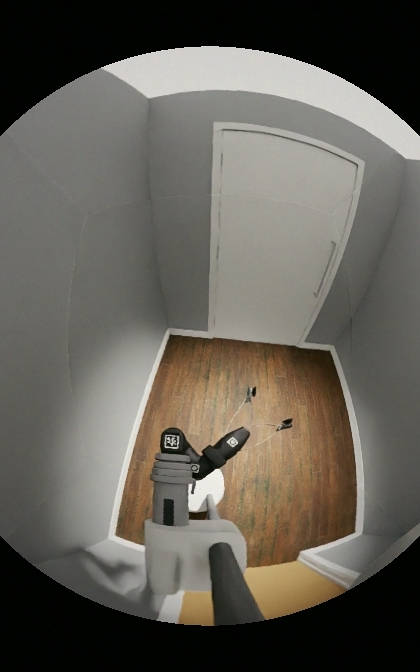

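Desk on the left.

>>> {"op": "execute_actions", "data": {
  "actions": [
    {"r2":{"base":{"translate_m":0.6}}}
  ],
  "cameras": []
}}

>>> {"op": "execute_actions", "data": {
  "actions": [
    {"r2":{"base":{"rotate_rad":1.57},"pace":"slow"}}
  ],
  "cameras": []
}}

>>> {"op": "execute_actions", "data": {
  "actions": [
    {"r2":{"base":{"translate_m":1.1}}}
  ],
  "cameras": ["r2_head_camera","r2_wrist_camera"]
}}

Scene clock: 274.30 s.
r1.base_odometry: x=-1.355 y=+2.558 heading=+1.721 (m, m, rad; r1's odometry frame)
r1.turned_by_wheels: +0.000 (rad since the last result)
r1.turned_by_imu: -0.001 (rad since the last result)
r1.base_tilt: forward=+0.2 right=-0.3 (deg)
r1.lidar_m: 1.51 0.72 0.57 0.55 0.61 0.68 0.65 0.84 1.16 1.50 1.66 1.56
r1.base_status: not commanded
r1.joint_positions: lift_m=+0.850 arm_m=+0.006 wrist_yaw_rad=-0.900 wrist_pitch_rad=-0.013 wrist_roll_rad=-0.017 gripper_m=+0.120
r1.joint_status: not commanded
r1.on_its_own: wrist_yaw_rad is off since a torque_fault, until you send "end_of_arm": "enable_torque" (your -0.060 is given up)
r1.motor_effort: lift_m=+20(20) arm_m=-5(5) wrist_yaw_rad=-4(1) wrist_pitch_rad=-6(5) wrist_roll_rad=+0(0) gripper_m=+0(1) wheel_0=-2(2) wheel_1=+0(0) wheel_2=-1(1) (%)
r1.hand_pose: x=+0.2875 y=-0.2803 z=+1.0318 quat_wxyz=(+0.900, -0.010, -0.002, -0.435) (m; r1's base frame)
r1.wrist_depth_mm: 1182 1366 1618 1863 1661 1397 1205 / 1182 1366 1618 1863 1618 1430 1229 / 1182 1366 1576 1863 1618 1397 1229 / 1160 1366 1618 - 1708 1397 1205 / 1205 1397 1576 1921 1661 1430 1229 / 1182 211 1618 1983 199 1397 1229 / 1138 1255 1464 146 1661 1336 1229
r2.base_odometry: x=-0.496 y=-5.727 heading=-1.463 (m, m, rad; r2's odometry frame)
r2.turned_by_wheels: +0.000 (rad since the last result)
r2.turned_by_imu: -0.005 (rad since the last result)
r2.base_tilt: forward=+0.2 right=-0.2 (deg)
r2.lidar_m: 0.38 2.15 1.95 1.89 1.48 1.18 1.17 1.19 1.65 2.05 2.18 0.40
r2.base_status: done
r2.joint_positions: lift_m=+0.860 arm_m=+0.003 wrist_yaw_rad=+0.000 wrist_pitch_rad=+0.003 wrist_roll_rad=-0.006 gripper_m=+0.080
r2.joint_status: not commanded
r2.motor_effort: lift_m=+18(18) arm_m=-4(4) wrist_yaw_rad=-1(1) wrist_pitch_rad=-9(9) wrist_roll_rad=+4(5) gripper_m=-27(21) wheel_0=+0(4) wheel_1=-1(6) wheel_2=+0(9) (%)
r2.hand_pose: x=+0.4626 y=-0.0874 z=+1.0372 quat_wxyz=(+1.000, -0.003, +0.002, +0.000) (m; r2's base frame)
r2.wrist_depth_mm: 1863 1863 1756 1756 1708 1708 1661 / 1863 1808 1808 1808 1708 1708 1661 / 1863 1808 1808 1756 1756 1708 1661 / 1921 1863 182 1756 174 1708 1708 / 1863 1863 182 215 151 1756 1708 / 1921 177 176 202 149 180 1756 / 1921 1921 189 - 138 1756 1708
pictures: none
No camera images: the call's "cameras" was empty. Leave "cameras" out to get every camera's image.

Scene clock: 277.17 s.
r1.base_odometry: x=-1.355 y=+2.558 heading=+1.721 (m, m, rad; r1's odometry frame)
r1.turned_by_wheels: +0.000 (rad since the last result)
r1.turned_by_imu: -0.001 (rad since the last result)
r1.base_tilt: forward=+0.2 right=-0.3 (deg)
r1.lidar_m: 1.49 0.72 0.56 0.54 0.60 0.68 0.66 0.82 1.13 1.50 1.65 1.54
r1.base_status: not commanded
r1.joint_positions: lift_m=+0.850 arm_m=+0.006 wrist_yaw_rad=-0.900 wrist_pitch_rad=-0.013 wrist_roll_rad=-0.017 gripper_m=+0.120
r1.joint_status: not commanded
r1.on_its_own: wrist_yaw_rad is off since a torque_fault, until you send "end_of_arm": "enable_torque" (your -0.060 is given up)
r1.motor_effort: lift_m=+20(20) arm_m=-5(5) wrist_yaw_rad=-1(1) wrist_pitch_rad=-5(6) wrist_roll_rad=-1(1) gripper_m=-1(1) wheel_0=-2(2) wheel_1=+0(0) wheel_2=-1(1) (%)
r1.hand_pose: x=+0.2875 y=-0.2803 z=+1.0318 quat_wxyz=(+0.900, -0.010, -0.002, -0.435) (m; r1's base frame)
r1.wrist_depth_mm: 1160 1397 1661 1983 1708 1397 1229 / 1182 1366 1618 1921 1661 1397 1205 / 1182 1366 1618 1921 1661 1397 1229 / 1160 1336 1618 1921 1661 1430 1255 / 1160 1336 1576 1921 1661 1430 1229 / 1182 211 1618 1983 200 1397 1255 / 1182 1281 1576 146 1708 1308 1229
r2.base_odometry: x=-0.496 y=-5.727 heading=+0.107 (m, m, rad; r2's odometry frame)
r2.turned_by_wheels: +1.570 (rad since the last result)
r2.turned_by_imu: +1.602 (rad since the last result)
r2.base_tilt: forward=+0.1 right=-0.1 (deg)
r2.lidar_m: 0.38 1.42 1.18 1.16 1.19 1.71 2.07 2.19 2.06 2.00 2.15 0.38
r2.base_status: done
r2.joint_positions: lift_m=+0.860 arm_m=+0.003 wrist_yaw_rad=+0.000 wrist_pitch_rad=+0.003 wrist_roll_rad=-0.006 gripper_m=+0.080
r2.joint_status: not commanded
r2.motor_effort: lift_m=+19(19) arm_m=-4(3) wrist_yaw_rad=+3(1) wrist_pitch_rad=-9(8) wrist_roll_rad=+4(4) gripper_m=-26(24) wheel_0=+0(3) wheel_1=-2(5) wheel_2=-2(6) (%)
r2.hand_pose: x=+0.4626 y=-0.0874 z=+1.0372 quat_wxyz=(+1.000, -0.003, +0.002, +0.000) (m; r2's base frame)
r2.wrist_depth_mm: 1464 - - - - - - / 1464 - - - - - - / 1464 - - - - - - / 1464 - 181 - 173 - - / 1430 1863 182 214 151 - - / 1430 178 176 202 149 180 - / 1366 1863 189 - 138 - -
pictures: none
No camera images: the call's "cameras" was empty. Leave "cameras" out to get every camera's image.

Scene clock: 282.30 s.
r1.base_odometry: x=-1.355 y=+2.558 heading=+1.721 (m, m, rad; r1's odometry frame)
r1.turned_by_wheels: +0.000 (rad since the last result)
r1.turned_by_imu: -0.002 (rad since the last result)
r1.base_tilt: forward=+0.2 right=-0.2 (deg)
r1.lidar_m: 1.49 0.72 0.57 0.56 0.61 0.68 0.66 0.82 1.13 1.50 1.65 1.54
r1.base_status: not commanded
r1.joint_positions: lift_m=+0.850 arm_m=+0.006 wrist_yaw_rad=-0.900 wrist_pitch_rad=-0.013 wrist_roll_rad=-0.017 gripper_m=+0.120
r1.joint_status: not commanded
r1.on_its_own: wrist_yaw_rad is off since a torque_fault, until you send "end_of_arm": "enable_torque" (your -0.060 is given up)
r1.motor_effort: lift_m=+20(20) arm_m=-5(5) wrist_yaw_rad=-1(1) wrist_pitch_rad=-6(5) wrist_roll_rad=-1(1) gripper_m=-1(0) wheel_0=-2(2) wheel_1=+0(0) wheel_2=-1(2) (%)
r1.hand_pose: x=+0.2875 y=-0.2803 z=+1.0318 quat_wxyz=(+0.900, -0.010, -0.002, -0.435) (m; r1's base frame)
r1.wrist_depth_mm: 1205 1397 1708 1808 1661 1397 1229 / 1182 1366 1661 1983 1708 1430 1205 / 1205 1366 1661 1863 1661 1366 1229 / 1182 1397 1618 1983 1708 1397 1229 / 1160 1366 1618 1983 1756 1397 1229 / 1182 211 1576 1921 199 1430 1229 / 1160 1281 1537 147 1708 1336 1229
r2.base_odometry: x=+0.598 y=-5.609 heading=+0.107 (m, m, rad; r2's odometry frame)
r2.turned_by_wheels: +0.000 (rad since the last result)
r2.turned_by_imu: -0.008 (rad since the last result)
r2.base_tilt: forward=+0.2 right=-0.1 (deg)
r2.lidar_m: 0.40 0.84 1.00 1.00 1.07 1.68 3.17 2.80 2.15 2.10 1.03 0.39
r2.base_status: done
r2.joint_positions: lift_m=+0.860 arm_m=+0.003 wrist_yaw_rad=+0.000 wrist_pitch_rad=+0.003 wrist_roll_rad=-0.006 gripper_m=+0.080
r2.joint_status: not commanded
r2.motor_effort: lift_m=+19(19) arm_m=-4(4) wrist_yaw_rad=-1(1) wrist_pitch_rad=-9(8) wrist_roll_rad=+4(4) gripper_m=-23(26) wheel_0=+0(5) wheel_1=+0(6) wheel_2=+2(9) (%)
r2.hand_pose: x=+0.4626 y=-0.0874 z=+1.0372 quat_wxyz=(+1.000, -0.003, +0.002, +0.000) (m; r2's base frame)
r2.wrist_depth_mm: 1397 1366 1336 1308 1281 1255 1255 / 1397 1366 1366 1336 1281 1255 1255 / 1366 1397 1336 1336 1281 1281 1255 / 1366 1397 181 1336 173 1281 1255 / 1255 820 181 215 151 661 647 / 1281 178 177 202 149 180 1281 / 1281 1430 189 - 138 1308 1308
pictures: r2_head_camera, r2_wrist_camera
Images, in order (width x height): r2_head_camera 420x560, r2_wrist_camera 616x392.

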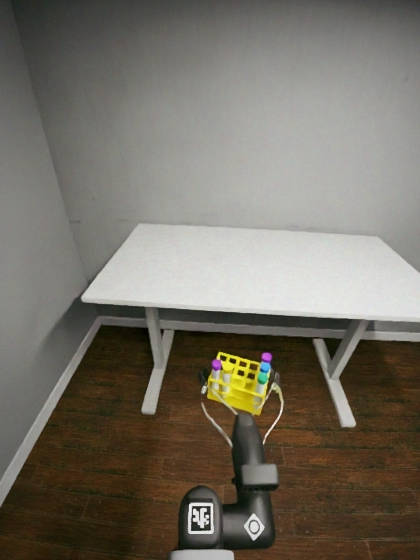

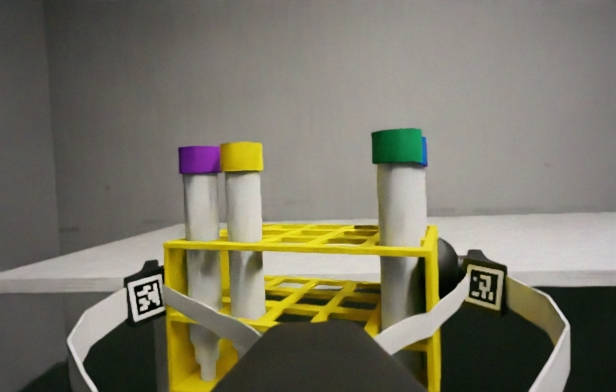

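>>> {"op": "execute_actions", "data": {
  "actions": [
    {"r2":{"joints":{"lift_m":0.95}}}
  ],
  "cameras": []
}}

>>> {"op": "execute_actions", "data": {
  "actions": [
    {"r2":{"base":{"translate_m":0.3},"joints":{"arm_m":0.25},"pace":"slow"}}
  ],
  "cameras": ["r2_wrist_camera"]
}}

>>> {"op": "execute_actions", "data": {
  "actions": [
    {"r2":{"joints":{"lift_m":0.88},"pace":"slow"}}
  ],
  "cameras": ["r2_wrist_camera"]
}}

Scene clock: 285.67 s.
r1.base_odometry: x=-1.355 y=+2.558 heading=+1.721 (m, m, rad; r1's odometry frame)
r1.turned_by_wheels: +0.000 (rad since the last result)
r1.turned_by_imu: -0.001 (rad since the last result)
r1.base_tilt: forward=+0.2 right=-0.3 (deg)
r1.lidar_m: 1.50 0.71 0.56 0.54 0.60 0.65 0.65 0.84 1.13 1.50 1.64 1.55
r1.base_status: not commanded
r1.joint_positions: lift_m=+0.850 arm_m=+0.006 wrist_yaw_rad=-0.900 wrist_pitch_rad=-0.013 wrist_roll_rad=-0.017 gripper_m=+0.120
r1.joint_status: not commanded
r1.on_its_own: wrist_yaw_rad is off since a torque_fault, until you send "end_of_arm": "enable_torque" (your -0.060 is given up)
r1.motor_effort: lift_m=+20(20) arm_m=-5(5) wrist_yaw_rad=+0(1) wrist_pitch_rad=-6(6) wrist_roll_rad=-1(0) gripper_m=+1(1) wheel_0=-2(2) wheel_1=+0(0) wheel_2=-1(1) (%)
r1.hand_pose: x=+0.2875 y=-0.2803 z=+1.0318 quat_wxyz=(+0.900, -0.010, -0.002, -0.435) (m; r1's base frame)
r1.wrist_depth_mm: 1205 1366 1661 1863 1661 1397 1229 / 1229 1366 1618 1983 1618 1397 1255 / 1160 1336 1618 1921 1756 1397 1229 / 1138 1336 1661 1863 1661 1430 1229 / 1182 1366 1618 1863 1618 1397 1205 / 1160 211 1576 1921 198 1366 1229 / 1182 1255 1576 147 1708 1366 1205
r2.base_odometry: x=+0.598 y=-5.609 heading=+0.107 (m, m, rad; r2's odometry frame)
r2.turned_by_wheels: +0.000 (rad since the last result)
r2.turned_by_imu: -0.001 (rad since the last result)
r2.base_tilt: forward=+0.2 right=-0.1 (deg)
r2.lidar_m: 0.40 0.84 1.02 0.98 1.07 1.68 3.19 2.80 2.14 2.10 1.04 0.40
r2.base_status: not commanded
r2.joint_positions: lift_m=+0.950 arm_m=+0.003 wrist_yaw_rad=+0.000 wrist_pitch_rad=+0.003 wrist_roll_rad=-0.006 gripper_m=+0.080
r2.joint_status: all done
r2.motor_effort: lift_m=+21(22) arm_m=-4(4) wrist_yaw_rad=-1(1) wrist_pitch_rad=-9(8) wrist_roll_rad=+4(4) gripper_m=-21(24) wheel_0=+1(1) wheel_1=+1(0) wheel_2=+2(2) (%)
r2.hand_pose: x=+0.4626 y=-0.0874 z=+1.1270 quat_wxyz=(+1.000, -0.003, +0.002, +0.000) (m; r2's base frame)
r2.wrist_depth_mm: 1366 1336 1336 1308 1281 1255 1229 / 1366 1366 1336 1336 1308 1281 1229 / 1366 1366 1336 1336 1281 1281 1281 / 1366 1397 181 1336 174 1308 1255 / 1308 1430 182 215 151 1078 1042 / 798 177 177 202 149 180 597 / 1229 1430 189 - 138 1308 1281
pictures: none
No camera images: the call's "cameras" was empty. Leave "cameras" out to get every camera's image.

Scene clock: 289.97 s.
r1.base_odometry: x=-1.355 y=+2.558 heading=+1.721 (m, m, rad; r1's odometry frame)
r1.turned_by_wheels: +0.000 (rad since the last result)
r1.turned_by_imu: -0.001 (rad since the last result)
r1.base_tilt: forward=+0.2 right=-0.3 (deg)
r1.lidar_m: 1.51 0.71 0.56 0.55 0.60 0.68 0.67 0.84 1.14 1.51 1.66 1.55
r1.base_status: not commanded
r1.joint_positions: lift_m=+0.850 arm_m=+0.006 wrist_yaw_rad=-0.900 wrist_pitch_rad=-0.013 wrist_roll_rad=-0.017 gripper_m=+0.120
r1.joint_status: not commanded
r1.on_its_own: wrist_yaw_rad is off since a torque_fault, until you send "end_of_arm": "enable_torque" (your -0.060 is given up)
r1.motor_effort: lift_m=+20(20) arm_m=-5(5) wrist_yaw_rad=+0(1) wrist_pitch_rad=-5(5) wrist_roll_rad=-1(0) gripper_m=+4(1) wheel_0=-2(2) wheel_1=+0(0) wheel_2=-1(2) (%)
r1.hand_pose: x=+0.2875 y=-0.2803 z=+1.0318 quat_wxyz=(+0.900, -0.010, -0.002, -0.435) (m; r1's base frame)
r1.wrist_depth_mm: 1182 1397 1618 1921 1661 1366 1205 / 1182 1366 1618 1863 1708 1397 1229 / 1160 1397 1618 1921 1708 1430 1255 / 1182 1366 1661 1863 1661 1397 1229 / 1182 1366 1661 1983 1618 1397 1229 / 1182 211 1537 1983 199 1366 1205 / 1160 1281 1537 147 1661 1397 1205
r2.base_odometry: x=+0.896 y=-5.577 heading=+0.107 (m, m, rad; r2's odometry frame)
r2.turned_by_wheels: +0.000 (rad since the last result)
r2.turned_by_imu: -0.004 (rad since the last result)
r2.base_tilt: forward=+0.2 right=-0.2 (deg)
r2.lidar_m: 0.49 0.52 1.00 0.97 1.05 1.66 3.52 2.84 2.18 2.11 0.64 0.48
r2.base_status: done
r2.joint_positions: lift_m=+0.950 arm_m=+0.249 wrist_yaw_rad=+0.000 wrist_pitch_rad=+0.003 wrist_roll_rad=-0.006 gripper_m=+0.080
r2.joint_status: all done
r2.motor_effort: lift_m=+21(21) arm_m=+5(8) wrist_yaw_rad=+1(1) wrist_pitch_rad=-9(9) wrist_roll_rad=+4(4) gripper_m=-24(27) wheel_0=-1(4) wheel_1=+1(4) wheel_2=+0(6) (%)
r2.hand_pose: x=+0.7085 y=-0.0874 z=+1.1270 quat_wxyz=(+1.000, -0.003, +0.002, +0.000) (m; r2's base frame)
r2.wrist_depth_mm: 831 820 798 788 768 750 741 / 842 820 809 788 768 759 750 / 842 820 798 798 778 768 750 / 854 831 181 798 171 768 759 / 842 831 182 215 151 768 759 / 854 177 177 202 149 181 591 / 466 466 190 - 138 445 439
pictures: r2_wrist_camera
Images, in order (width x height): r2_wrist_camera 616x392.

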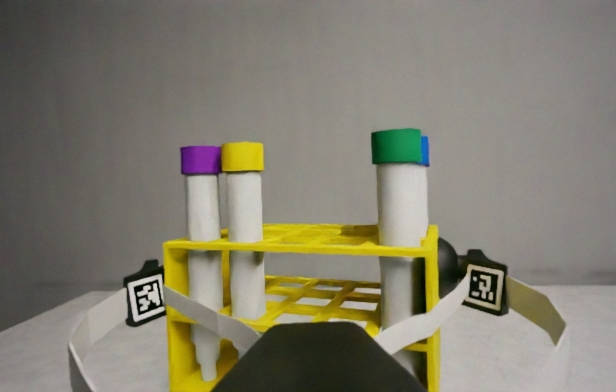

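Scene clock: 291.43 s.
r1.base_odometry: x=-1.355 y=+2.558 heading=+1.721 (m, m, rad; r1's odometry frame)
r1.turned_by_wheels: +0.000 (rad since the last result)
r1.turned_by_imu: +0.000 (rad since the last result)
r1.base_tilt: forward=+0.2 right=-0.3 (deg)
r1.lidar_m: 1.50 0.71 0.55 0.53 0.60 0.66 0.65 0.80 1.12 1.51 1.65 1.55
r1.base_status: not commanded
r1.joint_positions: lift_m=+0.850 arm_m=+0.006 wrist_yaw_rad=-0.900 wrist_pitch_rad=-0.013 wrist_roll_rad=-0.017 gripper_m=+0.120
r1.joint_status: not commanded
r1.on_its_own: wrist_yaw_rad is off since a torque_fault, until you send "end_of_arm": "enable_torque" (your -0.060 is given up)
r1.motor_effort: lift_m=+20(20) arm_m=-5(5) wrist_yaw_rad=+1(1) wrist_pitch_rad=-6(6) wrist_roll_rad=+0(0) gripper_m=+2(1) wheel_0=-2(2) wheel_1=+0(0) wheel_2=-1(1) (%)
r1.hand_pose: x=+0.2875 y=-0.2803 z=+1.0318 quat_wxyz=(+0.900, -0.010, -0.002, -0.435) (m; r1's base frame)
r1.wrist_depth_mm: 1205 1366 1708 1863 1661 1464 1205 / 1182 1397 1618 1921 1661 1397 1255 / 1160 1397 1576 1983 1708 1366 1229 / 1205 1397 1618 1863 1661 1397 1229 / 1160 1336 1618 1921 1661 1397 1229 / 1182 211 1576 1983 199 1366 1229 / 1182 1281 1537 146 1661 1397 1205
r2.base_odometry: x=+0.896 y=-5.577 heading=+0.107 (m, m, rad; r2's odometry frame)
r2.turned_by_wheels: +0.000 (rad since the last result)
r2.turned_by_imu: -0.001 (rad since the last result)
r2.base_tilt: forward=+0.2 right=-0.1 (deg)
r2.lidar_m: 0.50 0.52 0.99 0.96 1.03 1.67 3.51 2.83 2.17 2.12 0.65 0.49
r2.base_status: not commanded
r2.joint_positions: lift_m=+0.880 arm_m=+0.249 wrist_yaw_rad=+0.000 wrist_pitch_rad=+0.003 wrist_roll_rad=-0.006 gripper_m=+0.080
r2.joint_status: all done
r2.motor_effort: lift_m=+15(21) arm_m=+5(5) wrist_yaw_rad=+0(1) wrist_pitch_rad=-8(8) wrist_roll_rad=+4(4) gripper_m=-25(28) wheel_0=-1(1) wheel_1=+1(1) wheel_2=+0(0) (%)
r2.hand_pose: x=+0.7085 y=-0.0874 z=+1.0575 quat_wxyz=(+1.000, -0.003, +0.002, +0.000) (m; r2's base frame)
r2.wrist_depth_mm: 831 809 809 788 768 750 741 / 831 820 809 788 778 768 741 / 842 831 809 798 768 759 750 / 854 831 181 798 173 768 759 / 854 831 182 215 151 759 732 / 504 178 177 202 148 180 415 / 325 325 189 - 138 312 309
pictures: r2_wrist_camera
Images, in order (width x height): r2_wrist_camera 616x392.

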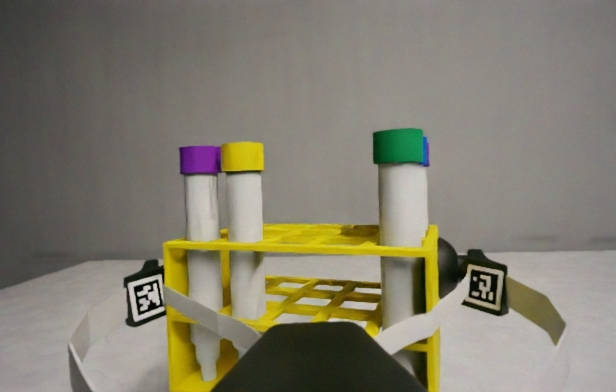

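>>> {"op": "execute_actions", "data": {
  "actions": [
    {"r2":{"joints":{"lift_m":0.832},"pace":"slow"}}
  ],
  "cameras": []
}}

>>> {"op": "execute_actions", "data": {
  "actions": [
    {"r2":{"joints":{"gripper_m":0.141}}}
  ],
  "cameras": []
}}

>>> {"op": "execute_actions", "data": {
  "actions": [
    {"r2":{"joints":{"arm_m":0.05,"lift_m":0.86},"pace":"slow"}}
  ],
  "cameras": ["r2_wrist_camera","r2_head_camera"]
}}

Scene clock: 294.13 s.
r1.base_odometry: x=-1.355 y=+2.558 heading=+1.721 (m, m, rad; r1's odometry frame)
r1.turned_by_wheels: +0.000 (rad since the last result)
r1.turned_by_imu: -0.001 (rad since the last result)
r1.base_tilt: forward=+0.2 right=-0.3 (deg)
r1.lidar_m: 1.50 0.71 0.57 0.53 0.60 0.67 0.65 0.81 1.15 1.49 1.64 1.55
r1.base_status: not commanded
r1.joint_positions: lift_m=+0.850 arm_m=+0.006 wrist_yaw_rad=-0.900 wrist_pitch_rad=-0.013 wrist_roll_rad=-0.017 gripper_m=+0.120
r1.joint_status: not commanded
r1.on_its_own: wrist_yaw_rad is off since a torque_fault, until you send "end_of_arm": "enable_torque" (your -0.060 is given up)
r1.motor_effort: lift_m=+20(20) arm_m=-5(5) wrist_yaw_rad=-2(1) wrist_pitch_rad=-5(5) wrist_roll_rad=+0(0) gripper_m=+0(4) wheel_0=-2(2) wheel_1=+0(0) wheel_2=-1(1) (%)
r1.hand_pose: x=+0.2875 y=-0.2803 z=+1.0318 quat_wxyz=(+0.900, -0.010, -0.002, -0.435) (m; r1's base frame)
r1.wrist_depth_mm: 1205 1397 1661 1863 1661 1430 1205 / 1205 1336 1708 1921 1661 1430 1229 / 1182 1397 1661 1983 1661 1397 1229 / 1160 1366 1708 1921 1756 1397 1229 / 1182 1336 1618 1921 1661 1430 1205 / 1205 211 1537 1863 199 1366 1229 / 1160 1255 1576 146 1708 1366 1229
r2.base_odometry: x=+0.896 y=-5.577 heading=+0.107 (m, m, rad; r2's odometry frame)
r2.turned_by_wheels: +0.000 (rad since the last result)
r2.turned_by_imu: -0.001 (rad since the last result)
r2.base_tilt: forward=+0.3 right=+0.0 (deg)
r2.lidar_m: 0.49 0.52 1.00 0.96 1.03 1.66 3.52 2.82 2.17 2.12 0.64 0.48
r2.base_status: not commanded
r2.joint_positions: lift_m=+0.832 arm_m=+0.249 wrist_yaw_rad=+0.000 wrist_pitch_rad=+0.003 wrist_roll_rad=-0.006 gripper_m=+0.080
r2.joint_status: all done
r2.motor_effort: lift_m=+15(17) arm_m=+5(5) wrist_yaw_rad=-1(0) wrist_pitch_rad=-8(9) wrist_roll_rad=+4(5) gripper_m=-25(22) wheel_0=-1(1) wheel_1=+1(1) wheel_2=+0(0) (%)
r2.hand_pose: x=+0.7085 y=-0.0874 z=+1.0095 quat_wxyz=(+1.000, -0.003, +0.002, +0.000) (m; r2's base frame)
r2.wrist_depth_mm: 831 820 798 788 768 759 741 / 831 820 798 788 778 759 750 / 842 820 809 788 778 759 750 / 854 831 181 798 173 768 759 / 683 647 182 215 151 521 512 / 355 178 177 202 149 180 291 / 228 229 189 - 138 219 229
pictures: none
No camera images: the call's "cameras" was empty. Leave "cameras" out to get every camera's image.

Scene clock: 295.77 s.
r1.base_odometry: x=-1.355 y=+2.558 heading=+1.721 (m, m, rad; r1's odometry frame)
r1.turned_by_wheels: +0.000 (rad since the last result)
r1.turned_by_imu: -0.001 (rad since the last result)
r1.base_tilt: forward=+0.2 right=-0.3 (deg)
r1.lidar_m: 1.48 0.73 0.57 0.55 0.61 0.69 0.66 0.83 1.13 1.49 1.65 1.54
r1.base_status: not commanded
r1.joint_positions: lift_m=+0.850 arm_m=+0.006 wrist_yaw_rad=-0.900 wrist_pitch_rad=-0.013 wrist_roll_rad=-0.017 gripper_m=+0.120
r1.joint_status: not commanded
r1.on_its_own: wrist_yaw_rad is off since a torque_fault, until you send "end_of_arm": "enable_torque" (your -0.060 is given up)
r1.motor_effort: lift_m=+20(20) arm_m=-5(5) wrist_yaw_rad=+0(1) wrist_pitch_rad=-7(6) wrist_roll_rad=+0(0) gripper_m=-2(1) wheel_0=-2(2) wheel_1=+0(0) wheel_2=-2(2) (%)
r1.hand_pose: x=+0.2875 y=-0.2803 z=+1.0318 quat_wxyz=(+0.900, -0.010, -0.002, -0.435) (m; r1's base frame)
r1.wrist_depth_mm: 1205 1336 1661 1983 1661 1397 1229 / 1160 1397 1618 1921 1618 1397 1205 / 1182 1366 1661 1921 1661 1397 1229 / 1160 1366 1661 1863 1661 1397 1229 / 1182 1366 1618 1921 1661 1397 1255 / 1182 210 1618 1983 200 1397 1229 / 1182 1281 1499 147 1661 1366 1229
r2.base_odometry: x=+0.896 y=-5.577 heading=+0.107 (m, m, rad; r2's odometry frame)
r2.turned_by_wheels: +0.000 (rad since the last result)
r2.turned_by_imu: -0.001 (rad since the last result)
r2.base_tilt: forward=+0.1 right=-0.1 (deg)
r2.lidar_m: 0.50 0.51 1.00 0.97 1.05 1.67 3.52 2.84 2.17 2.12 0.65 0.51
r2.base_status: not commanded
r2.joint_positions: lift_m=+0.832 arm_m=+0.249 wrist_yaw_rad=+0.000 wrist_pitch_rad=+0.003 wrist_roll_rad=-0.006 gripper_m=+0.141
r2.joint_status: all done
r2.motor_effort: lift_m=+15(15) arm_m=+5(4) wrist_yaw_rad=+0(1) wrist_pitch_rad=-6(8) wrist_roll_rad=+4(4) gripper_m=+0(18) wheel_0=-1(1) wheel_1=+1(1) wheel_2=+0(0) (%)
r2.hand_pose: x=+0.7086 y=-0.0874 z=+1.0097 quat_wxyz=(+1.000, -0.003, +0.001, +0.000) (m; r2's base frame)
r2.wrist_depth_mm: 831 809 798 778 768 750 741 / 831 820 798 798 778 759 741 / 842 820 809 798 778 768 750 / 842 831 820 320 778 768 750 / 691 654 264 285 430 462 517 / 359 314 239 163 274 286 307 / 243 225 234 - 237 219 218
pictures: none
No camera images: the call's "cameras" was empty. Leave "cameras" out to get every camera's image.

Scene clock: 299.07 s.
r1.base_odometry: x=-1.355 y=+2.558 heading=+1.721 (m, m, rad; r1's odometry frame)
r1.turned_by_wheels: +0.000 (rad since the last result)
r1.turned_by_imu: -0.001 (rad since the last result)
r1.base_tilt: forward=+0.1 right=-0.2 (deg)
r1.lidar_m: 1.51 0.71 0.55 0.55 0.62 0.67 0.65 0.81 1.13 1.48 1.65 1.55
r1.base_status: not commanded
r1.joint_positions: lift_m=+0.850 arm_m=+0.006 wrist_yaw_rad=-0.900 wrist_pitch_rad=-0.013 wrist_roll_rad=-0.017 gripper_m=+0.120
r1.joint_status: not commanded
r1.on_its_own: wrist_yaw_rad is off since a torque_fault, until you send "end_of_arm": "enable_torque" (your -0.060 is given up)
r1.motor_effort: lift_m=+20(20) arm_m=-5(5) wrist_yaw_rad=-1(1) wrist_pitch_rad=-6(5) wrist_roll_rad=+0(0) gripper_m=+1(0) wheel_0=-2(2) wheel_1=+0(0) wheel_2=-1(1) (%)
r1.hand_pose: x=+0.2875 y=-0.2803 z=+1.0318 quat_wxyz=(+0.900, -0.010, -0.002, -0.435) (m; r1's base frame)
r1.wrist_depth_mm: 1182 1366 1618 1921 1708 1397 1182 / 1182 1397 1661 1863 1661 1397 1229 / 1182 1366 1618 1983 1708 1366 1205 / 1160 1397 1618 1921 1708 1430 1205 / 1160 1366 1576 1863 1618 1397 1229 / 1160 211 1537 1921 198 1366 1205 / 1160 1308 1537 147 1708 1336 1229
r2.base_odometry: x=+0.896 y=-5.577 heading=+0.107 (m, m, rad; r2's odometry frame)
r2.turned_by_wheels: +0.000 (rad since the last result)
r2.turned_by_imu: -0.001 (rad since the last result)
r2.base_tilt: forward=+0.2 right=-0.2 (deg)
r2.lidar_m: 0.47 0.52 0.99 0.96 1.04 1.66 3.51 2.83 2.19 2.11 0.65 0.49
r2.base_status: not commanded
r2.joint_positions: lift_m=+0.860 arm_m=+0.051 wrist_yaw_rad=+0.000 wrist_pitch_rad=+0.002 wrist_roll_rad=-0.006 gripper_m=+0.141
r2.joint_status: all done
r2.motor_effort: lift_m=+21(21) arm_m=-5(4) wrist_yaw_rad=+0(0) wrist_pitch_rad=-6(7) wrist_roll_rad=+4(3) gripper_m=-2(1) wheel_0=-1(1) wheel_1=+0(1) wheel_2=+0(0) (%)
r2.hand_pose: x=+0.5103 y=-0.0874 z=+1.0373 quat_wxyz=(+1.000, -0.003, +0.001, +0.000) (m; r2's base frame)
r2.wrist_depth_mm: 1025 1008 1008 976 960 946 931 / 1042 1008 1008 976 976 946 931 / 1042 1025 1008 991 976 946 946 / 1042 1042 1008 991 976 960 946 / 1060 820 768 500 707 580 654 / 449 394 359 163 343 357 384 / 303 282 293 - 297 274 273
pictures: r2_head_camera, r2_wrist_camera
Images, in order (width x height): r2_head_camera 420x560, r2_wrist_camera 616x392.

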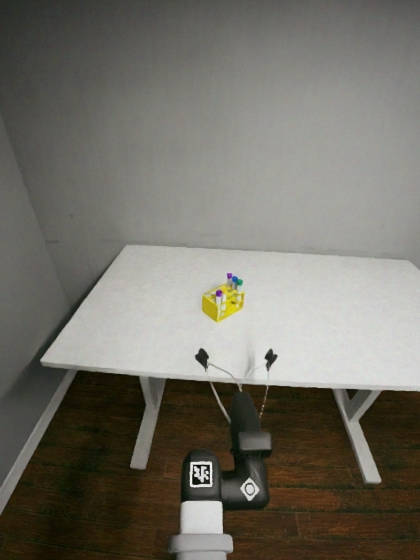

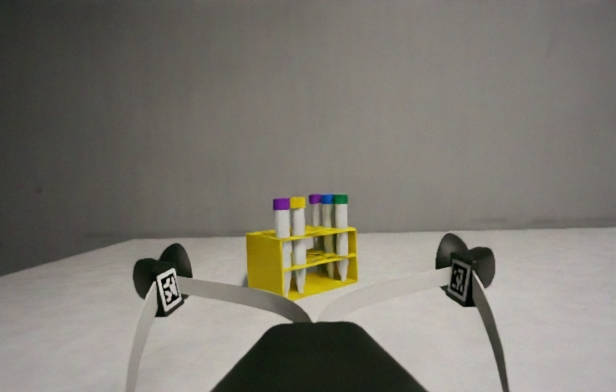

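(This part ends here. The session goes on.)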